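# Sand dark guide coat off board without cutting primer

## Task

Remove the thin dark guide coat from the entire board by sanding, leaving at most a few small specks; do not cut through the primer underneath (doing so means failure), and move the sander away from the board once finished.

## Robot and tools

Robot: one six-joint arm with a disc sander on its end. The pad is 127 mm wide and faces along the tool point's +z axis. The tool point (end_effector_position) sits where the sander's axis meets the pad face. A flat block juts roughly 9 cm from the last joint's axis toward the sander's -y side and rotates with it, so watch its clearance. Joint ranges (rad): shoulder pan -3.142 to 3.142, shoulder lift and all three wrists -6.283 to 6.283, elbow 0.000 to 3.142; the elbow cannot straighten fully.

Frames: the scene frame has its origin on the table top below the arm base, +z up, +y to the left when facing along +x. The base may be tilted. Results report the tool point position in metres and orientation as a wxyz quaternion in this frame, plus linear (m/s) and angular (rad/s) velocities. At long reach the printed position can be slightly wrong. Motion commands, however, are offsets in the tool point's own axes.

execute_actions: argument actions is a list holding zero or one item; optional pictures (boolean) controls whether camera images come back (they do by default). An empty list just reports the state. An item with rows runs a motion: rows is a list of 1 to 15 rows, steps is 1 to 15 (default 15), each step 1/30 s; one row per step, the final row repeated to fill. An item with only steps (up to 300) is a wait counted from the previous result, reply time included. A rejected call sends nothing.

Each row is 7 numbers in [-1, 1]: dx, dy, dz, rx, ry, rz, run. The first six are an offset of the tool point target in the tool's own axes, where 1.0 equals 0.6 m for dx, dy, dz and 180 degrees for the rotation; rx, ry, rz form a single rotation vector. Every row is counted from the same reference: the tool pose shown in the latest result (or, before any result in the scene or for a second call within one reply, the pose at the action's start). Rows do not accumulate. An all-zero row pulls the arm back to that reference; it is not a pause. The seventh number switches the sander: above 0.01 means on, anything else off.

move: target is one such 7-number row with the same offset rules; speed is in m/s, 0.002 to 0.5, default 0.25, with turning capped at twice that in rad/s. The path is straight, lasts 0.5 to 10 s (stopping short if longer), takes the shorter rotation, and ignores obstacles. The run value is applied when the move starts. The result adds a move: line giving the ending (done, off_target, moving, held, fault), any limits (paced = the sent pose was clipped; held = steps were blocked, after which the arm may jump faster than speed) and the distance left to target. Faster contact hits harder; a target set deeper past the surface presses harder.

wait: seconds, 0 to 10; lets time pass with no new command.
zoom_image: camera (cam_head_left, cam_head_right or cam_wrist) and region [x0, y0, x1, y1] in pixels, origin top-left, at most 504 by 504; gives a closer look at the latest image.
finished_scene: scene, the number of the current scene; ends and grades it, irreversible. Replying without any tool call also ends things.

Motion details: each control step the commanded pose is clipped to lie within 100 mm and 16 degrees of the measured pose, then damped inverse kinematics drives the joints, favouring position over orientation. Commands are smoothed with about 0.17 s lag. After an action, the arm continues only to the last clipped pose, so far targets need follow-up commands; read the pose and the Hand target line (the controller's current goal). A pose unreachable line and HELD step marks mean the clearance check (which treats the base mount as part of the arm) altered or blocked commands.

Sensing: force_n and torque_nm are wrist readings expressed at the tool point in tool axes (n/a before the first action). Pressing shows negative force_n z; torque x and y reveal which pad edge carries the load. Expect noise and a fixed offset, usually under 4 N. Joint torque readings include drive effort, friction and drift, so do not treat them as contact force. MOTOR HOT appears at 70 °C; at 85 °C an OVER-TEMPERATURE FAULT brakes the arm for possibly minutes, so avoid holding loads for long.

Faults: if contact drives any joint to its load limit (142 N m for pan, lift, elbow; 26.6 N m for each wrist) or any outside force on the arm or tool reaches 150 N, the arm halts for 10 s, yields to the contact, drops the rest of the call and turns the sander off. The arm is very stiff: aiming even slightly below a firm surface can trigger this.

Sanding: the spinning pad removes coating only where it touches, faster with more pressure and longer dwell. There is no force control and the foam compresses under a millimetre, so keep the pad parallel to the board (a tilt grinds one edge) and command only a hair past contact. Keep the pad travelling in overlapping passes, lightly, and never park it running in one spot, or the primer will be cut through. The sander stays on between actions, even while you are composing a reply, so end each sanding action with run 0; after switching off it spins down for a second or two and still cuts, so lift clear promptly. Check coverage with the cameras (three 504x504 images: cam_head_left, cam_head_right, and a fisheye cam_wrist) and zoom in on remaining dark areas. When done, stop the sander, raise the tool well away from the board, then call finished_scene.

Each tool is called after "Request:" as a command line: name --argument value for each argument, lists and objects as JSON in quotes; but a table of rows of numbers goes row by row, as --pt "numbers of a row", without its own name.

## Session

Request:
execute_actions --actions '[]'

Scene clock: 0.00 s of 5400.00 s.
end_effector_position=(+0.3901, -0.3629, +0.3555) force_n=(-0.6, +0.2, +1.3) torque_nm=(+0.40, +0.01, +0.05) end_effector_quat_wxyz=(-0.303, +0.708, +0.581, +0.263) end_effector_velocity=(+0.000, -0.000, +0.000) end_effector_angular_velocity=(-0.000, -0.000, -0.000)
Joint positions: [-0.338 -1.814  1.648 -1.404 -1.57  -1.909]
Joint velocities: [-0. -0. -0. -0. -0.  0.]
Joint torques (N m, as the arm reports them, + toward a larger angle): no reading
Hand target: +0.390, -0.363, +0.356; -0.303, +0.708, +0.581, +0.263

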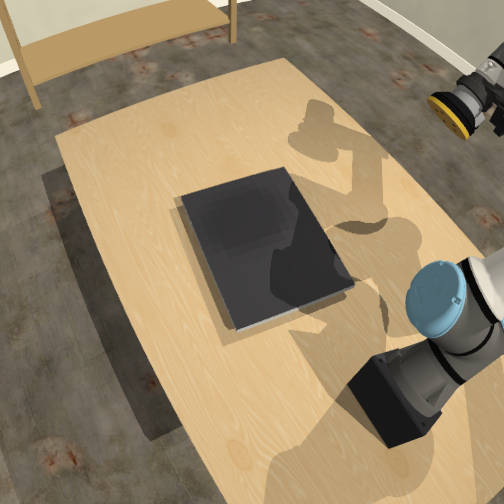

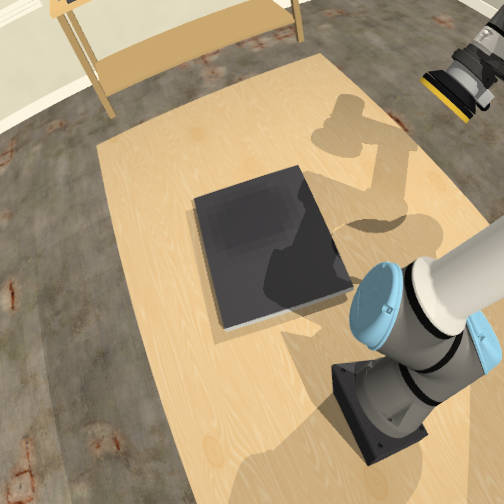

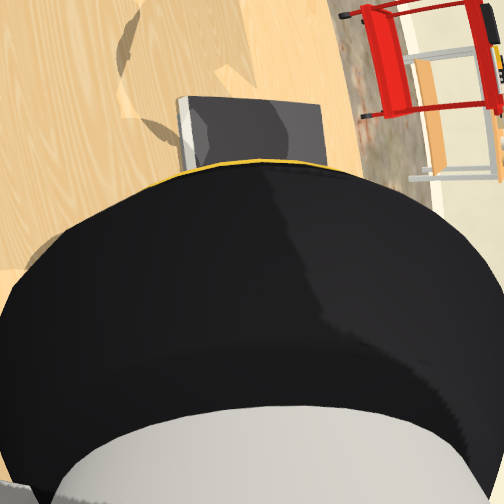

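Request:
zoom_image --camera "cam_head_left" --region '[160, 150, 400, 360]'

Request:
zoom_image --camera "cam_head_right" --region '[170, 150, 390, 350]'

Region (160, 150, 400, 360) of cam_head_left's 504x504 image, scaled by 2.100, with more detail than that image has; it fills the top 441 rows of this view, and the rest is white.

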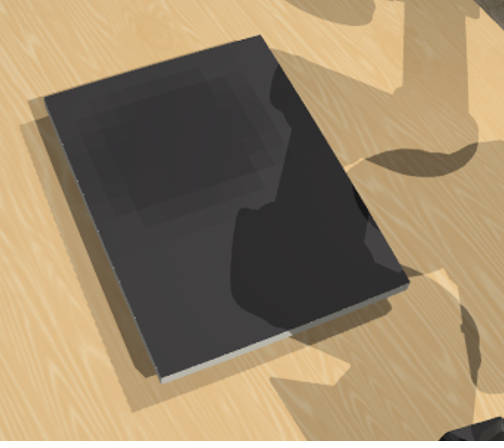

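Region (170, 150, 390, 350) of cam_head_right's 504x504 image, scaled by 2.291, with more detail than that image has; it fills the top 458 rows of this view, and the rest is white.

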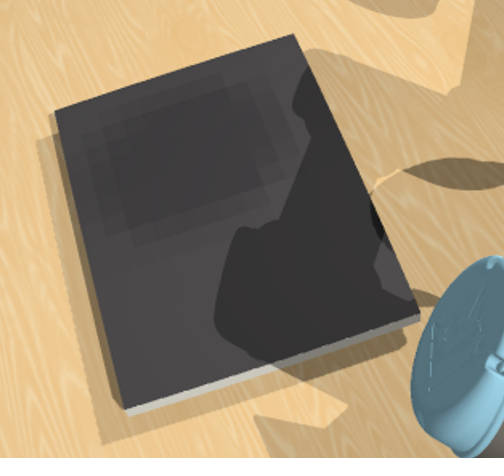

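Request:
move --target '[0.03347, -0.09738, 0.73065, -0.136, -0.23144, 0.21733, 0]' --speed 0.25

Scene clock: 62.80 s of 5400.00 s.
end_effector_position=(+0.3458, -0.0194, +0.0796) force_n=(+2.4, -0.7, +1.6) torque_nm=(-0.15, -0.55, -0.13) end_effector_quat_wxyz=(+0.000, +0.948, +0.319, +0.001) end_effector_velocity=(+0.001, +0.001, -0.002) end_effector_angular_velocity=(-0.006, -0.002, -0.003)
Joint positions: [ 0.144 -0.991  2.535 -3.14  -2.395 -0.714]
Joint velocities: [ 0.002  0.014 -0.003 -0.012 -0.006  0.004]
Joint torques (N m, as the arm reports them, + toward a larger angle): [34.63 -7.2  -9.73 -3.46 -2.15  1.65]
Hand target: +0.346, -0.019, +0.079; +0.000, +0.948, +0.319, +0.001
Off the commanded pose: 0.001 m, 0 deg.
move: done

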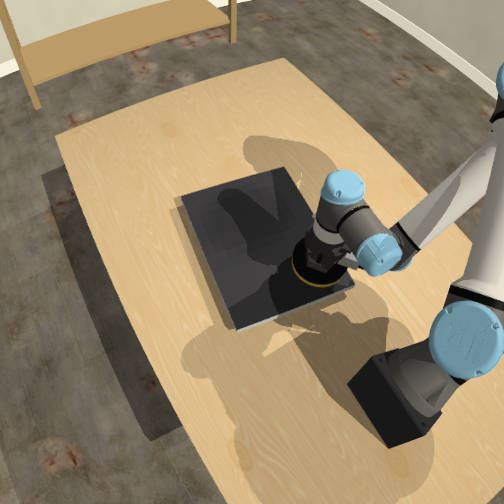

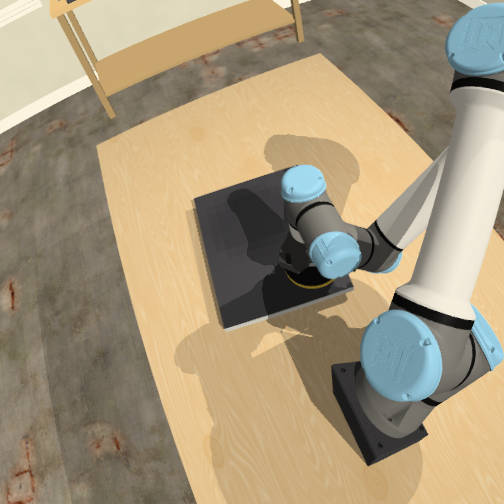

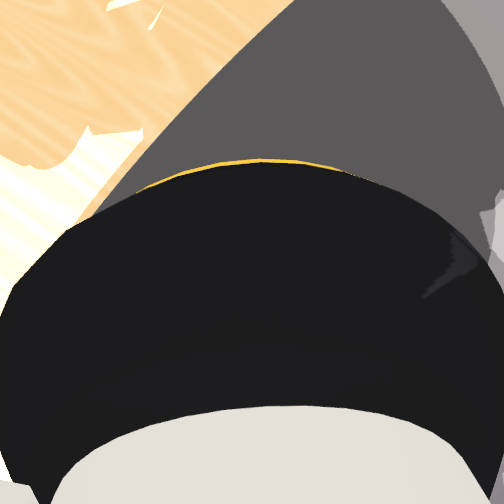

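Request:
move --target '[0, 0, 0.047, 0, 0, 0, 0]' --speed 0.08

Request:
execute_actions --actions '[{"rows": [[0, 0, 0.001, 0, 0, 0, 0], [0, 0, 0.002, 0, 0, 0, 0], [0, 0, 0.003, 0, 0, 0, 0], [0, 0, 0.004, 0, 0, 0, 0]], "steps": 12}]' --pictures false

Scene clock: 73.43 s of 5400.00 s.
end_effector_position=(+0.3458, -0.0194, +0.0516) force_n=(+0.7, -0.2, +1.0) torque_nm=(+0.00, -0.33, -0.10) end_effector_quat_wxyz=(-0.000, +0.948, +0.319, +0.000) end_effector_velocity=(+0.001, -0.000, -0.002) end_effector_angular_velocity=(+0.000, -0.004, -0.001)
Joint positions: [ 0.084 -0.885  2.538 -3.314 -2.392 -0.802]
Joint velocities: [-0.005  0.009  0.    -0.021  0.001 -0.011]
Joint torques (N m, as the arm reports them, + toward a larger angle): [ 11.05 -10.33   7.44  -3.28   1.46  -1.5 ]
Hand target: +0.346, -0.019, +0.051; +0.000, +0.948, +0.319, +0.001
Off the commanded pose: 0.000 m, 0 deg.
move: done

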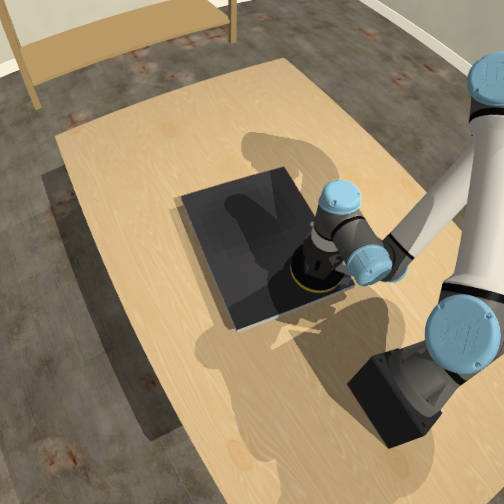

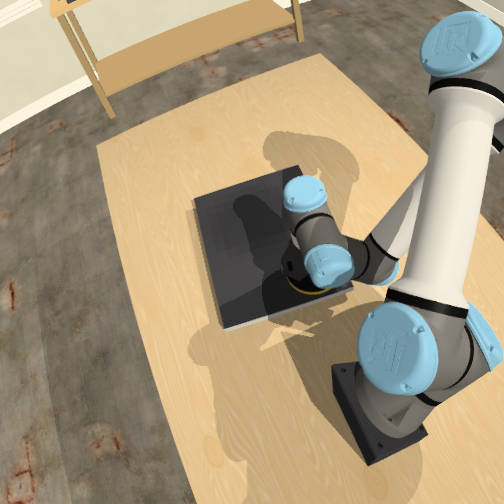

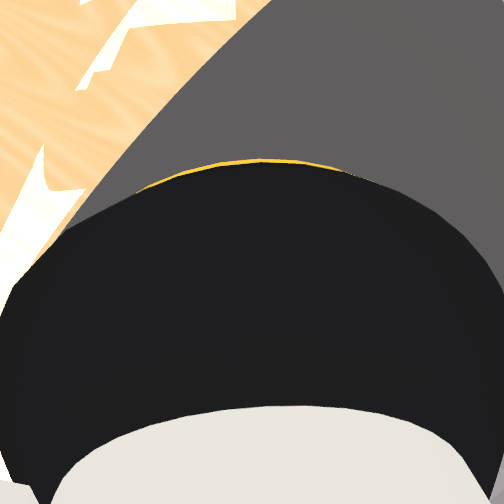

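Scene clock: 73.83 s of 5400.00 s.
end_effector_position=(+0.3457, -0.0194, +0.0494) force_n=(-1.2, +0.0, +1.3) torque_nm=(-0.08, +0.05, -0.06) end_effector_quat_wxyz=(-0.000, +0.948, +0.319, +0.000) end_effector_velocity=(+0.000, -0.000, -0.001) end_effector_angular_velocity=(+0.000, -0.001, -0.000)
Joint positions: [ 0.079 -0.877  2.538 -3.328 -2.391 -0.809]
Joint velocities: [-0.003  0.005  0.    -0.01   0.001 -0.005]
Joint torques (N m, as the arm reports them, + toward a larger angle): [11.73 -7.52 -8.41 -3.33  1.39 -1.8 ]
Hand target: +0.346, -0.019, +0.049; -0.000, +0.948, +0.319, +0.000
Off the commanded pose: 0.000 m, 0 deg.
Steps of this call (steps 1 to 12: all 12 steps of this action). Readings (end_effector_position | what the end effector reports):
1: (+0.3458, -0.0194, +0.0516) | force_n=(+0.9, +4.3, -1.0) torque_nm=(+0.49, -0.27, +0.15)
2: (+0.3458, -0.0194, +0.0515) | force_n=(-1.6, +3.2, +1.0) torque_nm=(+0.46, -0.02, -0.31)
4: (+0.3458, -0.0194, +0.0510) | force_n=(+1.2, -0.8, +2.6) torque_nm=(+0.00, -0.35, +0.05)
8: (+0.3457, -0.0194, +0.0498) | force_n=(+3.1, +2.1, +2.3) torque_nm=(+0.46, -0.47, +0.09)
12: the state above

Request:
execute_actions --actions '[{"rows": [[0, 0, 0.001, 0, 0, 0, 0], [0, 0, 0.002, 0, 0, 0, 0], [0, 0, 0.003, 0, 0, 0, 0], [0, 0, 0.004, 0, 0, 0, 0], [0, 0, 0.0045, 0, 0, 0, 0]], "steps": 13}]' --pictures false

Scene clock: 76.47 s of 5400.00 s.
end_effector_position=(+0.3457, -0.0194, +0.0468) force_n=(+5.2, +1.9, -2.8) torque_nm=(+0.37, -0.69, +0.12) end_effector_quat_wxyz=(-0.000, +0.948, +0.319, +0.000) end_effector_velocity=(-0.001, -0.000, -0.001) end_effector_angular_velocity=(+0.000, +0.000, +0.000)
Joint positions: [ 0.073 -0.867  2.538 -3.343 -2.391 -0.817]
Joint velocities: [-0.003  0.004  0.002 -0.009  0.001 -0.004]
Joint torques (N m, as the arm reports them, + toward a larger angle): [11.03 -8.79 -7.67 -3.21  1.42 -1.88]
Hand target: +0.346, -0.019, +0.047; -0.000, +0.948, +0.319, +0.000
Off the commanded pose: 0.000 m, 0 deg.
Steps of this call (steps 1 to 66: nothing new was sent; steps 67 to 79: all 13 steps of this action). Readings (end_effector_position | what the end effector reports):
67: (+0.3458, -0.0194, +0.0492) | force_n=(-2.8, -1.3, -1.5) torque_nm=(-0.03, +0.20, -0.04)
68: (+0.3458, -0.0194, +0.0492) | force_n=(+1.5, +0.2, +1.0) torque_nm=(-0.05, -0.16, -0.05)
70: (+0.3458, -0.0194, +0.0487) | force_n=(+2.6, -0.2, -1.9) torque_nm=(-0.16, -0.46, +0.14)
74: (+0.3457, -0.0194, +0.0474) | force_n=(+0.6, -1.9, +1.2) torque_nm=(-0.08, -0.30, -0.12)
79: the state above

Request:
execute_actions --actions '[{"rows": [[0, 0, 0.001, 0, 0, 0, 0], [0, 0, 0.002, 0, 0, 0, 0], [0, 0, 0.003, 0, 0, 0, 0], [0, 0, 0.004, 0, 0, 0, 0]], "steps": 13}]' --pictures false

Scene clock: 79.13 s of 5400.00 s.
end_effector_position=(+0.3457, -0.0194, +0.0445) force_n=(+1.0, -0.7, +0.2) torque_nm=(-0.37, -0.10, +0.01) end_effector_quat_wxyz=(-0.000, +0.948, +0.319, +0.000) end_effector_velocity=(-0.001, +0.000, -0.001) end_effector_angular_velocity=(+0.000, +0.001, +0.001)
Joint positions: [ 0.068 -0.858  2.537 -3.357 -2.39  -0.825]
Joint velocities: [-0.002  0.005  0.001 -0.007  0.    -0.003]
Joint torques (N m, as the arm reports them, + toward a larger angle): [ 8.18 -8.94 -6.76 -3.76  1.42 -1.36]
Hand target: +0.346, -0.019, +0.044; -0.000, +0.948, +0.319, +0.000
Off the commanded pose: 0.000 m, 0 deg.
Steps of this call (steps 1 to 67: nothing new was sent; steps 68 to 80: all 13 steps of this action). Readings (end_effector_position | what the end effector reports):
68: (+0.3457, -0.0194, +0.0467) | force_n=(-1.8, +0.1, +0.1) torque_nm=(-0.07, +0.02, -0.01)
69: (+0.3457, -0.0194, +0.0466) | force_n=(+0.8, +1.6, -0.4) torque_nm=(+0.32, -0.23, -0.02)
71: (+0.3457, -0.0194, +0.0462) | force_n=(+2.7, +2.4, +0.9) torque_nm=(+0.24, -0.43, -0.02)
75: (+0.3457, -0.0194, +0.0449) | force_n=(+1.5, -1.0, -1.6) torque_nm=(+0.09, -0.25, -0.22)
80: the state above

Request:
execute_actions --actions '[{"rows": [[0, 0, 0.001, 0, 0, 0, 0], [0, 0, 0.002, 0, 0, 0, 0], [0, 0, 0.0027, 0, 0, 0, 0]], "steps": 15}]' --pictures false

Request:
execute_actions --actions '[{"steps": 20}]' --pictures false

Scene clock: 82.33 s of 5400.00 s.
end_effector_position=(+0.3458, -0.0194, +0.0429) force_n=(-3.1, -0.9, -24.5) torque_nm=(+0.33, -0.12, +0.04) end_effector_quat_wxyz=(-0.000, +0.948, +0.319, +0.000) end_effector_velocity=(-0.001, +0.000, -0.001) end_effector_angular_velocity=(+0.000, +0.002, +0.002)
Joint positions: [ 0.065 -0.852  2.537 -3.366 -2.39  -0.83 ]
Joint velocities: [-0.001  0.003  0.001 -0.002  0.    -0.001]
Joint torques (N m, as the arm reports them, + toward a larger angle): [ 4.84 -3.59 -7.84 -2.55  1.46 -1.62]
Hand target: +0.346, -0.019, +0.043; -0.000, +0.948, +0.319, +0.000
Off the commanded pose: 0.000 m, 0 deg.
Steps of this call (steps 1 to 81: nothing new was sent; steps 82 to 96: all 15 steps of this action). Readings (end_effector_position | what the end effector reports):
82: (+0.3457, -0.0194, +0.0444) | force_n=(+3.0, +1.0, +0.3) torque_nm=(+0.22, -0.49, +0.12)
83: (+0.3457, -0.0194, +0.0443) | force_n=(+1.0, -1.7, -0.5) torque_nm=(-0.36, -0.18, +0.02)
85: (+0.3457, -0.0194, +0.0439) | force_n=(+0.9, +0.3, +3.3) torque_nm=(+0.06, -0.35, -0.05)
89: (+0.3458, -0.0194, +0.0432) | force_n=(-2.0, -1.6, -11.6) torque_nm=(+0.02, -0.02, -0.02)
96: the state above

Scene clock: 83.00 s of 5400.00 s.
end_effector_position=(+0.3457, -0.0194, +0.0429) force_n=(-1.8, -2.9, -24.5) torque_nm=(-0.06, -0.04, +0.00) end_effector_quat_wxyz=(-0.000, +0.948, +0.319, +0.000) end_effector_velocity=(-0.001, -0.000, +0.000) end_effector_angular_velocity=(+0.000, +0.001, -0.000)
Joint positions: [ 0.065 -0.852  2.537 -3.367 -2.39  -0.83 ]
Joint velocities: [-0.    -0.001  0.002 -0.     0.     0.001]
Joint torques (N m, as the arm reports them, + toward a larger angle): [ 4.31 -3.6  -7.9  -2.23  1.34 -1.35]
Hand target: +0.346, -0.019, +0.043; -0.000, +0.948, +0.319, +0.000
Off the commanded pose: 0.000 m, 0 deg.
Steps of this call (steps 1 to 20: nothing new was sent). Readings (end_effector_position | what the end effector reports):
1: (+0.3458, -0.0194, +0.0429) | force_n=(+1.5, -4.1, -23.8) torque_nm=(-0.06, -0.57, -0.01)
2: (+0.3458, -0.0194, +0.0429) | force_n=(+1.2, -2.9, -24.0) torque_nm=(-0.02, -0.50, -0.05)
4: (+0.3458, -0.0194, +0.0429) | force_n=(-1.7, -0.1, -24.0) torque_nm=(+0.10, +0.03, +0.03)
8: (+0.3458, -0.0194, +0.0429) | force_n=(+1.6, -1.2, -27.2) torque_nm=(+0.03, -0.66, -0.10)
20: the state above

Request:
move --target '[0.31231, 0.31231, -0.006, 0, 0, 0, 0]' --speed 0.2

Request:
move --target '[0.19445, -0.19445, 0, 0, 0, 0, 0]' --speed 0.2

Scene clock: 93.93 s of 5400.00 s.
end_effector_position=(+0.6081, -0.0551, +0.0469) force_n=(+4.1, -2.4, -1.6) torque_nm=(-0.48, -0.72, +0.10) end_effector_quat_wxyz=(-0.000, +0.948, +0.319, +0.000) end_effector_velocity=(+0.002, -0.001, +0.000) end_effector_angular_velocity=(-0.000, +0.001, -0.001)
Joint positions: [ 0.083 -0.769  1.818 -2.711 -2.392 -0.803]
Joint velocities: [-0.     0.002 -0.007  0.006 -0.     0.002]
Joint torques (N m, as the arm reports them, + toward a larger angle): [ 46.81 -24.23 -17.53  -1.17  -1.74   1.56]
Hand target: +0.608, -0.055, +0.047; -0.000, +0.948, +0.319, +0.000
Off the commanded pose: 0.000 m, 0 deg.
move: done

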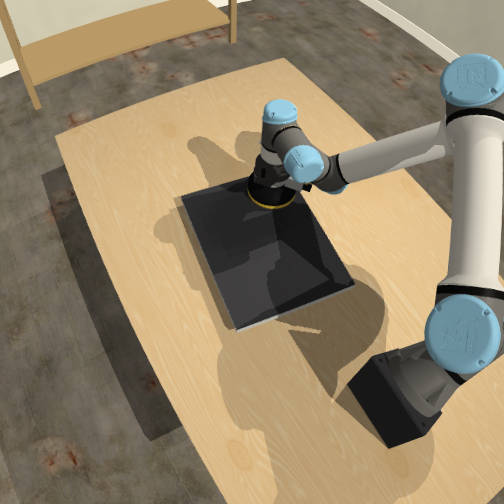

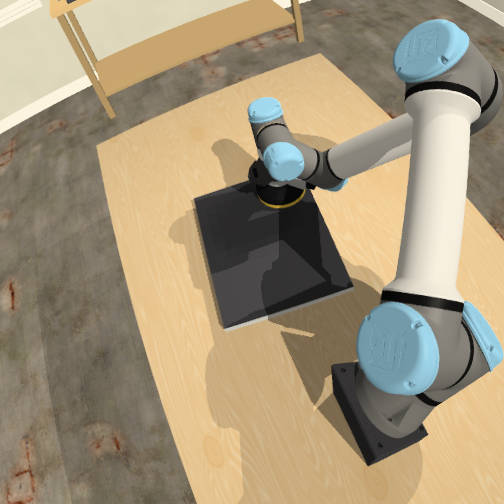

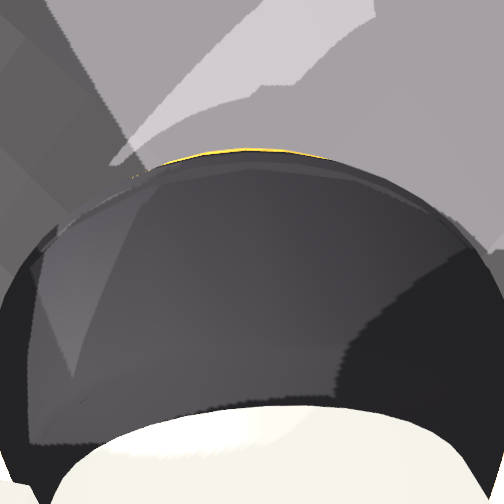

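Scene clock: 95.33 s of 5400.00 s.
end_effector_position=(+0.6302, +0.1082, +0.0469) force_n=(+2.2, +0.9, -1.9) torque_nm=(-0.10, -0.27, +0.09) end_effector_quat_wxyz=(+0.000, +0.948, +0.319, +0.000) end_effector_velocity=(+0.000, +0.002, +0.000) end_effector_angular_velocity=(-0.000, +0.001, +0.002)
Joint positions: [ 0.262 -0.508  1.626 -2.587 -2.391 -0.54 ]
Joint velocities: [ 0.003  0.004 -0.004  0.005  0.     0.003]
Joint torques (N m, as the arm reports them, + toward a larger angle): [ 46.45 -26.34 -20.45  -0.62   1.33   1.39]
Hand target: +0.630, +0.108, +0.047; +0.000, +0.948, +0.319, +0.000
Off the commanded pose: 0.000 m, 0 deg.
move: done

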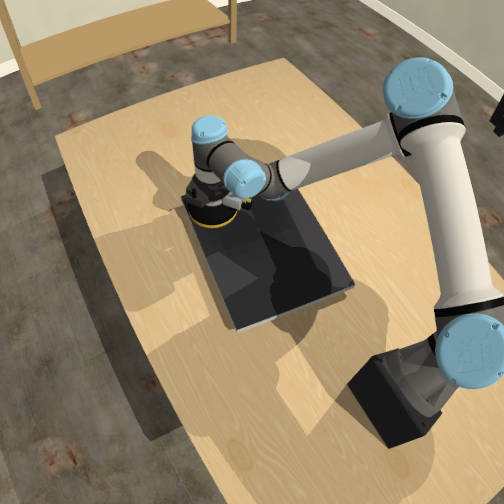

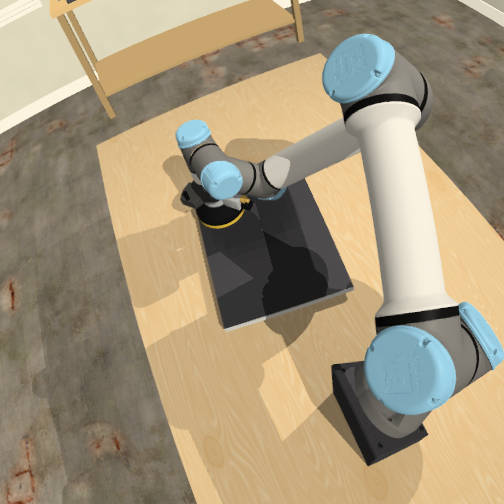

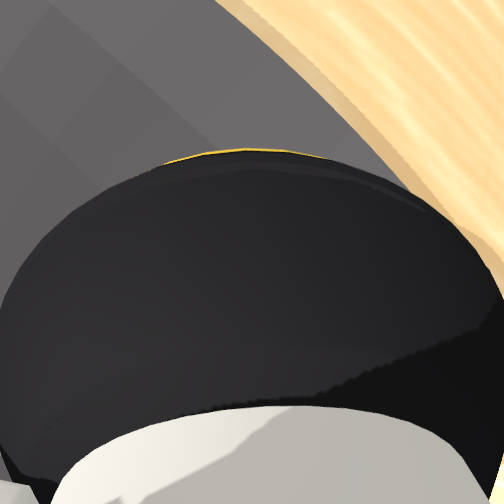

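Request:
execute_actions --actions '[]'

Scene clock: 105.70 s of 5400.00 s.
end_effector_position=(+0.6302, +0.1084, +0.0469) force_n=(+1.9, +4.4, -0.1) torque_nm=(+0.55, -0.24, +0.01) end_effector_quat_wxyz=(+0.000, +0.948, +0.319, +0.000) end_effector_velocity=(-0.001, -0.000, -0.000) end_effector_angular_velocity=(+0.000, +0.001, +0.000)
Joint positions: [ 0.262 -0.508  1.625 -2.586 -2.391 -0.54 ]
Joint velocities: [-0.    -0.     0.002 -0.     0.     0.   ]
Joint torques (N m, as the arm reports them, + toward a larger angle): [ 49.97 -24.56 -19.08  -0.96   1.32   1.47]
Hand target: +0.630, +0.108, +0.047; +0.000, +0.948, +0.319, +0.000
Off the commanded pose: 0.000 m, 0 deg.
Steps of this call (steps 1 to 311: nothing new was sent). Readings (end_effector_position | what the end effector reports):
1: (+0.6302, +0.1082, +0.0469) | force_n=(+2.3, -0.6, +2.4) torque_nm=(+0.01, -0.31, -0.13)
2: (+0.6302, +0.1083, +0.0469) | force_n=(+5.0, +3.9, -0.9) torque_nm=(+0.52, -0.73, -0.14)
4: (+0.6302, +0.1083, +0.0469) | force_n=(+0.5, +1.0, +0.6) torque_nm=(+0.31, -0.20, +0.12)
8: (+0.6302, +0.1084, +0.0469) | force_n=(-1.9, +2.9, +0.4) torque_nm=(+0.28, +0.27, +0.01)
311: the state above

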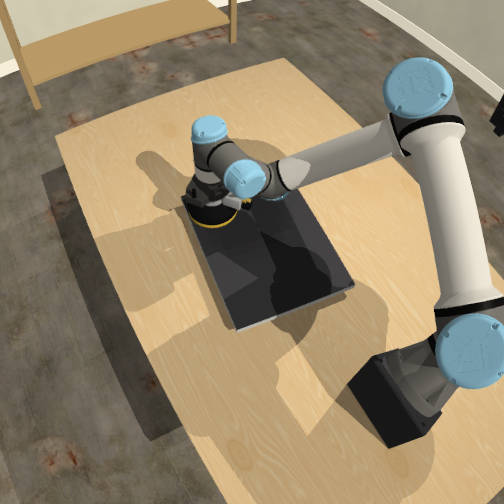

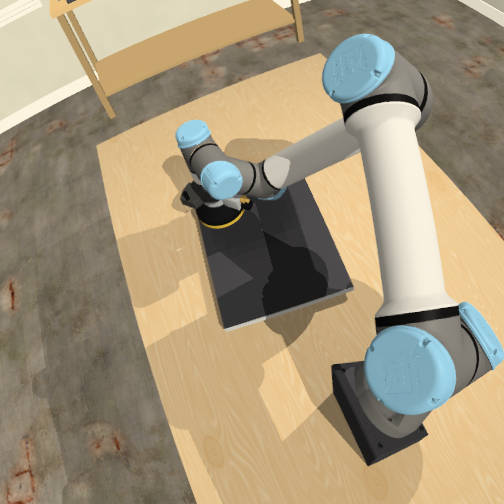

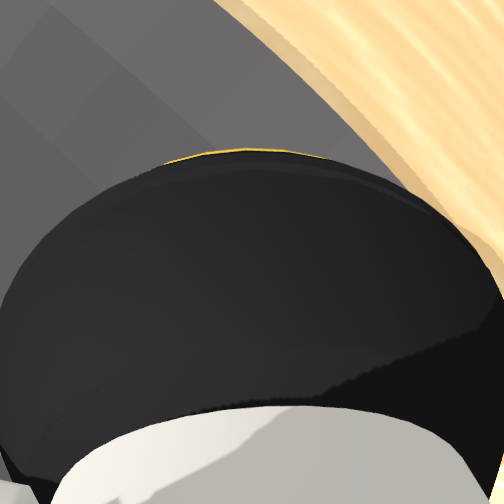

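Request:
execute_actions --actions '[{"rows": [[0,0,0.0035,0,0,0,0]], "steps": 15}]' --pictures false

Request:
execute_actions --actions '[{"rows": [[0,0,0.002,0,0,0,0]], "steps": 15}]' --pictures false

Request:
execute_actions --actions '[{"steps": 15}]' --pictures false

Scene clock: 109.20 s of 5400.00 s.
end_effector_position=(+0.6303, +0.1084, +0.0449) force_n=(-1.2, +0.0, -1.9) torque_nm=(+0.11, +0.05, -0.03) end_effector_quat_wxyz=(+0.000, +0.948, +0.319, +0.000) end_effector_velocity=(+0.001, -0.001, +0.000) end_effector_angular_velocity=(+0.000, -0.001, -0.003)
Joint positions: [ 0.26  -0.505  1.625 -2.592 -2.391 -0.543]
Joint velocities: [-0.001 -0.001 -0.001 -0.001 -0.     0.   ]
Joint torques (N m, as the arm reports them, + toward a larger angle): [ 24.46 -24.38  -8.93  -3.42  -1.57  -1.41]
Hand target: +0.630, +0.108, +0.045; +0.000, +0.948, +0.319, +0.000
Off the commanded pose: 0.000 m, 0 deg.
Steps of this call (steps 1 to 90: nothing new was sent; steps 91 to 105: all 15 steps of this action). Readings (end_effector_position | what the end effector reports):
91: (+0.6302, +0.1084, +0.0469) | force_n=(+2.1, +0.0, -1.6) torque_nm=(+0.12, -0.30, -0.02)
92: (+0.6302, +0.1085, +0.0468) | force_n=(+0.0, +1.4, -1.6) torque_nm=(+0.17, -0.06, +0.04)
94: (+0.6302, +0.1086, +0.0461) | force_n=(+4.5, +2.1, +1.5) torque_nm=(+0.28, -0.79, +0.23)
98: (+0.6303, +0.1085, +0.0452) | force_n=(+1.4, -1.3, +0.9) torque_nm=(-0.07, -0.43, -0.08)
105: the state above

Scene clock: 109.70 s of 5400.00 s.
end_effector_position=(+0.6303, +0.1084, +0.0438) force_n=(-2.9, +1.3, -18.8) torque_nm=(+0.40, -0.22, +0.14) end_effector_quat_wxyz=(+0.000, +0.948, +0.319, +0.000) end_effector_velocity=(-0.001, +0.001, -0.001) end_effector_angular_velocity=(-0.000, +0.001, +0.001)
Joint positions: [ 0.259 -0.503  1.625 -2.595 -2.391 -0.545]
Joint velocities: [ 0.     0.001  0.001 -0.001  0.     0.   ]
Joint torques (N m, as the arm reports them, + toward a larger angle): [ 16.45 -16.83  -5.43  -2.9   -1.6   -1.34]
Hand target: +0.630, +0.108, +0.044; +0.000, +0.948, +0.319, +0.000
Off the commanded pose: 0.000 m, 0 deg.
Steps of this call (steps 1 to 15: all 15 steps of this action). Readings (end_effector_position | what the end effector reports):
1: (+0.6303, +0.1084, +0.0449) | force_n=(+2.6, -1.8, -0.8) torque_nm=(-0.15, -0.40, -0.09)
2: (+0.6303, +0.1084, +0.0447) | force_n=(-0.5, +3.4, +0.0) torque_nm=(+0.40, -0.10, -0.07)
4: (+0.6303, +0.1084, +0.0443) | force_n=(+1.8, +2.4, -1.7) torque_nm=(+0.34, -0.40, +0.20)
8: (+0.6303, +0.1084, +0.0439) | force_n=(-2.8, -3.6, -11.8) torque_nm=(-0.11, -0.05, -0.02)
15: the state above

Scene clock: 110.20 s of 5400.00 s.
end_effector_position=(+0.6303, +0.1084, +0.0437) force_n=(-2.3, -1.8, -19.2) torque_nm=(+0.08, -0.27, +0.10) end_effector_quat_wxyz=(+0.000, +0.948, +0.319, +0.000) end_effector_velocity=(-0.001, +0.000, -0.001) end_effector_angular_velocity=(-0.000, +0.001, +0.001)
Joint positions: [ 0.259 -0.503  1.625 -2.595 -2.391 -0.545]
Joint velocities: [-0.     0.001  0.001  0.    -0.    -0.   ]
Joint torques (N m, as the arm reports them, + toward a larger angle): [ 14.97 -15.51  -1.22  -2.71  -1.55  -1.51]
Hand target: +0.630, +0.108, +0.044; +0.000, +0.948, +0.319, +0.000
Off the commanded pose: 0.000 m, 0 deg.
Steps of this call (steps 1 to 15: nothing new was sent). Readings (end_effector_position | what the end effector reports):
1: (+0.6303, +0.1084, +0.0438) | force_n=(-0.1, -3.1, -21.0) torque_nm=(+0.11, -0.64, +0.05)
2: (+0.6303, +0.1084, +0.0438) | force_n=(-1.2, -4.5, -19.3) torque_nm=(-0.24, -0.34, -0.25)
4: (+0.6303, +0.1084, +0.0438) | force_n=(-3.3, +0.2, -20.8) torque_nm=(+0.29, -0.11, -0.04)
8: (+0.6303, +0.1084, +0.0437) | force_n=(-0.1, -2.2, -19.2) torque_nm=(+0.11, -0.45, -0.06)
15: the state above

Request:
move --target '[0.0943, 0.0471, 0.001, 0, 0, 0, 1]' --speed 0.08

Request:
move --target '[-0.2416, -0.2416, 0.0006, 0, 0, 0, 1]' --speed 0.045

Request:
move --target '[-0.218, -0.218, 0.00055, 0, 0, 0, 1]' --speed 0.06

Request:
move --target '[0, 0, -0.006, 0, 0, 0, 0]' --speed 0.05

Scene clock: 127.50 s of 5400.00 s.
end_effector_position=(+0.6922, +0.1201, +0.0432) force_n=(+3.5, -0.4, -29.9) torque_nm=(+0.31, -1.29, +0.12) end_effector_quat_wxyz=(+0.000, +0.948, +0.319, +0.000) end_effector_velocity=(+0.002, +0.001, -0.001) end_effector_angular_velocity=(-0.002, +0.002, +0.000)
Joint positions: [ 0.263 -0.41   1.4   -2.458 -2.391 -0.539]
Joint velocities: [-0.     0.006 -0.01   0.007 -0.002  0.002]
Joint torques (N m, as the arm reports them, + toward a larger angle): [ 40.52 -16.31 -14.77   0.5   -1.23   1.53]
Hand target: +0.692, +0.120, +0.043; +0.000, +0.948, +0.319, +0.000
Off the commanded pose: 0.000 m, 0 deg.
move: done

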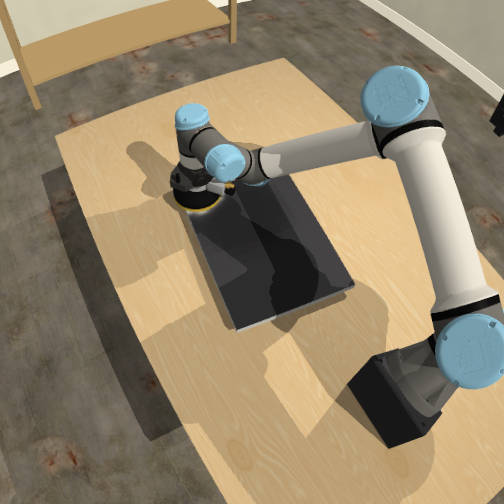

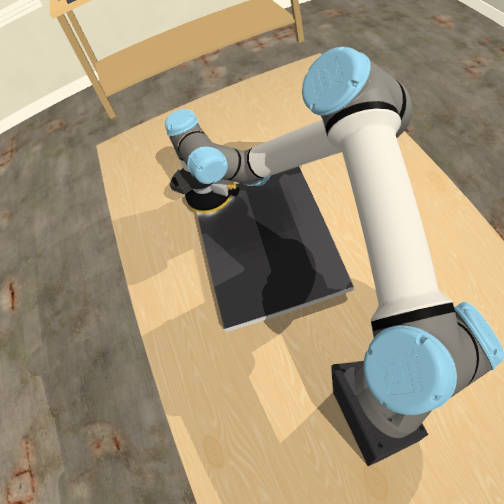

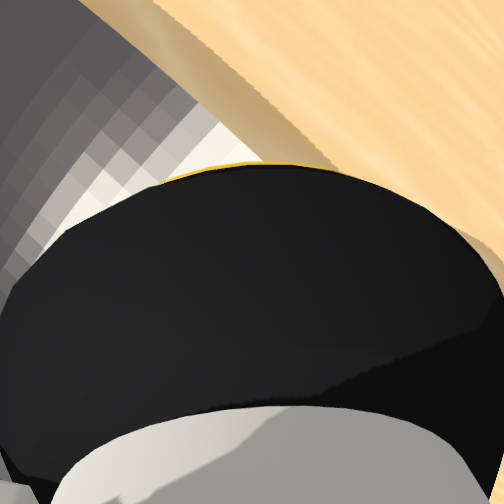

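Scene clock: 132.67 s of 5400.00 s.
end_effector_position=(+0.4895, +0.1477, +0.0425) force_n=(-7.2, +4.6, -50.0) torque_nm=(+0.92, -0.08, -0.27) end_effector_quat_wxyz=(+0.000, +0.948, +0.319, +0.000) end_effector_velocity=(-0.002, +0.000, -0.000) end_effector_angular_velocity=(-0.000, +0.001, +0.003)
Joint positions: [ 0.329 -0.547  1.985 -2.837 -2.382 -0.443]
Joint velocities: [ 0.001  0.     0.004 -0.001 -0.    -0.001]
Joint torques (N m, as the arm reports them, + toward a larger angle): [ 26.49 -28.38   7.68  -0.52   1.1    1.16]
Hand target: +0.489, +0.148, +0.042; +0.000, +0.948, +0.319, +0.000
Off the commanded pose: 0.000 m, 0 deg.
move: done

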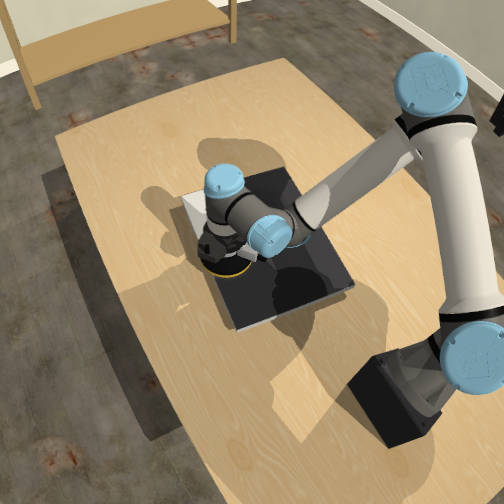

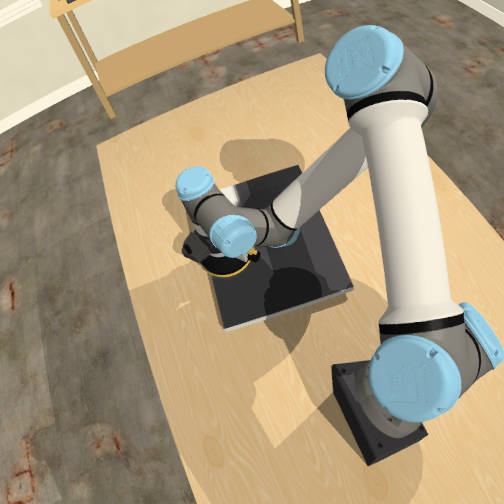

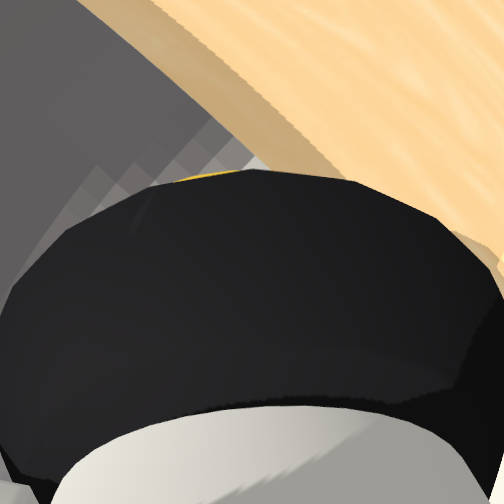

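Scene clock: 136.40 s of 5400.00 s.
end_effector_position=(+0.3062, +0.1726, +0.0418) force_n=(+6.0, +1.7, -32.0) torque_nm=(-0.83, +0.39, -0.33) end_effector_quat_wxyz=(+0.000, +0.948, +0.319, +0.000) end_effector_velocity=(-0.002, +0.000, +0.000) end_effector_angular_velocity=(+0.002, -0.001, -0.003)
Joint positions: [ 0.453 -0.501  2.371 -3.145 -2.354 -0.271]
Joint velocities: [ 0.002  0.001  0.004 -0.005  0.002  0.004]
Joint torques (N m, as the arm reports them, + toward a larger angle): [27.18 -0.28  6.76 -0.57  1.61  1.47]
Hand target: +0.306, +0.173, +0.042; +0.000, +0.948, +0.319, +0.000
Off the commanded pose: 0.000 m, 0 deg.
move: done

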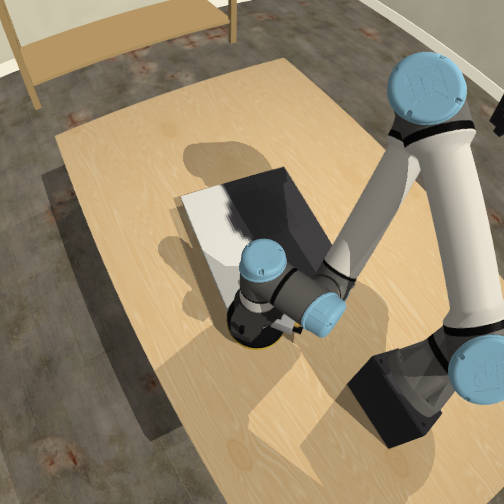

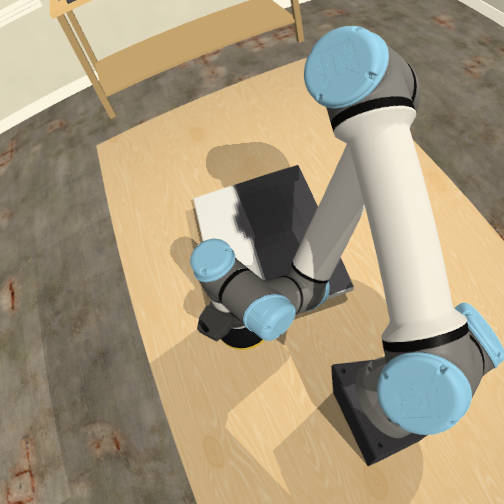

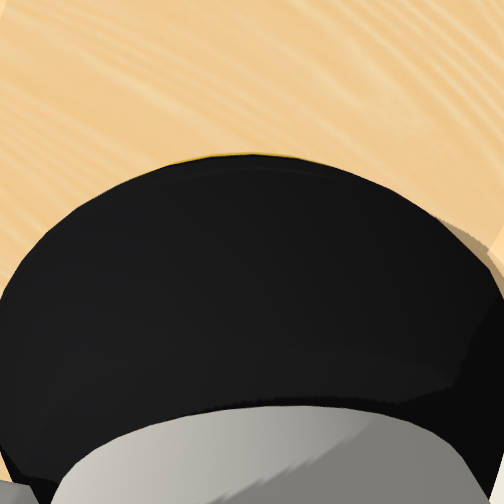

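Scene clock: 137.33 s of 5400.00 s.
end_effector_position=(+0.3060, +0.1726, +0.0453) force_n=(+1.7, +0.6, +1.4) torque_nm=(-0.03, -0.33, -0.01) end_effector_quat_wxyz=(+0.000, +0.948, +0.319, +0.000) end_effector_velocity=(-0.000, -0.000, +0.001) end_effector_angular_velocity=(+0.000, +0.000, +0.000)
Joint positions: [ 0.46  -0.512  2.371 -3.128 -2.351 -0.262]
Joint velocities: [ 0.002 -0.004  0.001  0.006  0.001  0.003]
Joint torques (N m, as the arm reports them, + toward a larger angle): [ 34.99 -38.02   2.76  -1.05   1.29   1.38]
Hand target: +0.306, +0.173, +0.045; +0.000, +0.948, +0.319, +0.000
Off the commanded pose: 0.000 m, 0 deg.
move: done

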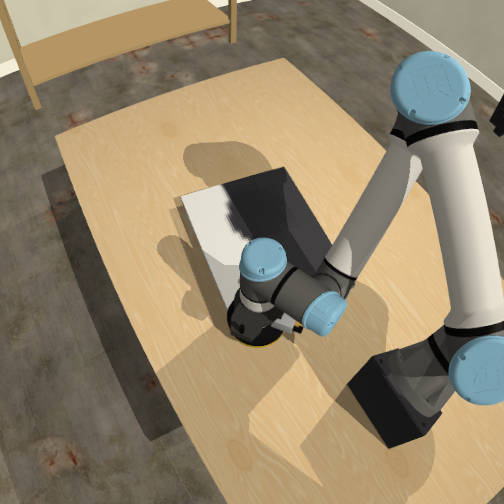

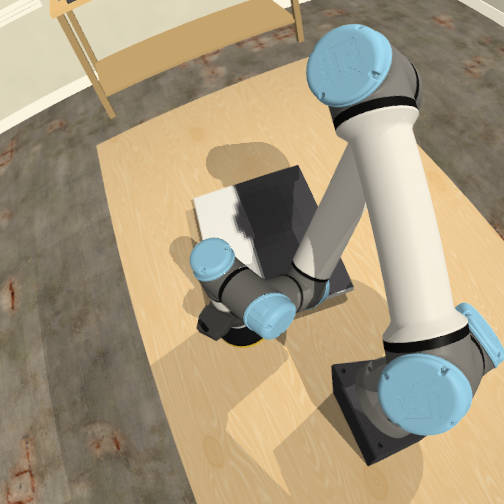

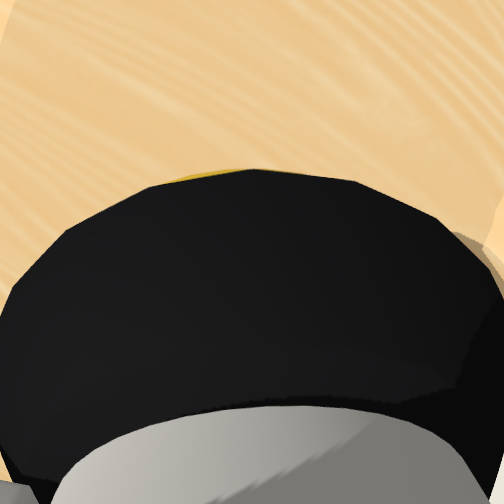

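Request:
zoom_image --camera "cam_head_left" --region '[160, 150, 360, 350]'

Request:
zoom_image --camera "cam_head_right" --region '[170, 150, 370, 350]'

Region (160, 150, 360, 350) of cam_head_left's 504x504 image, scaled by 2.520, with more detail than that image has.

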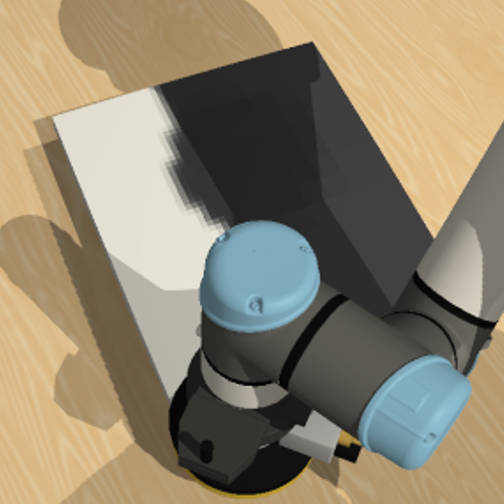

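Region (170, 150, 370, 350) of cam_head_right's 504x504 image, scaled by 2.520, with more detail than that image has.

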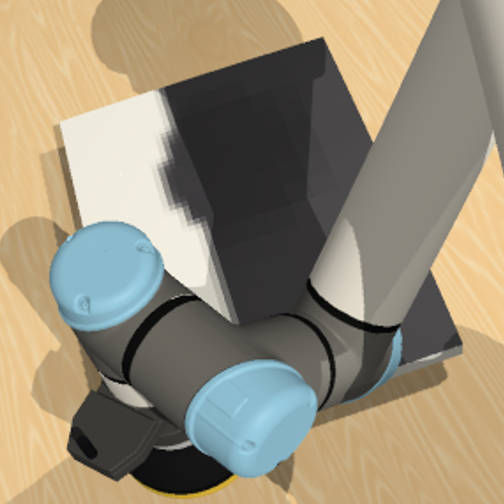

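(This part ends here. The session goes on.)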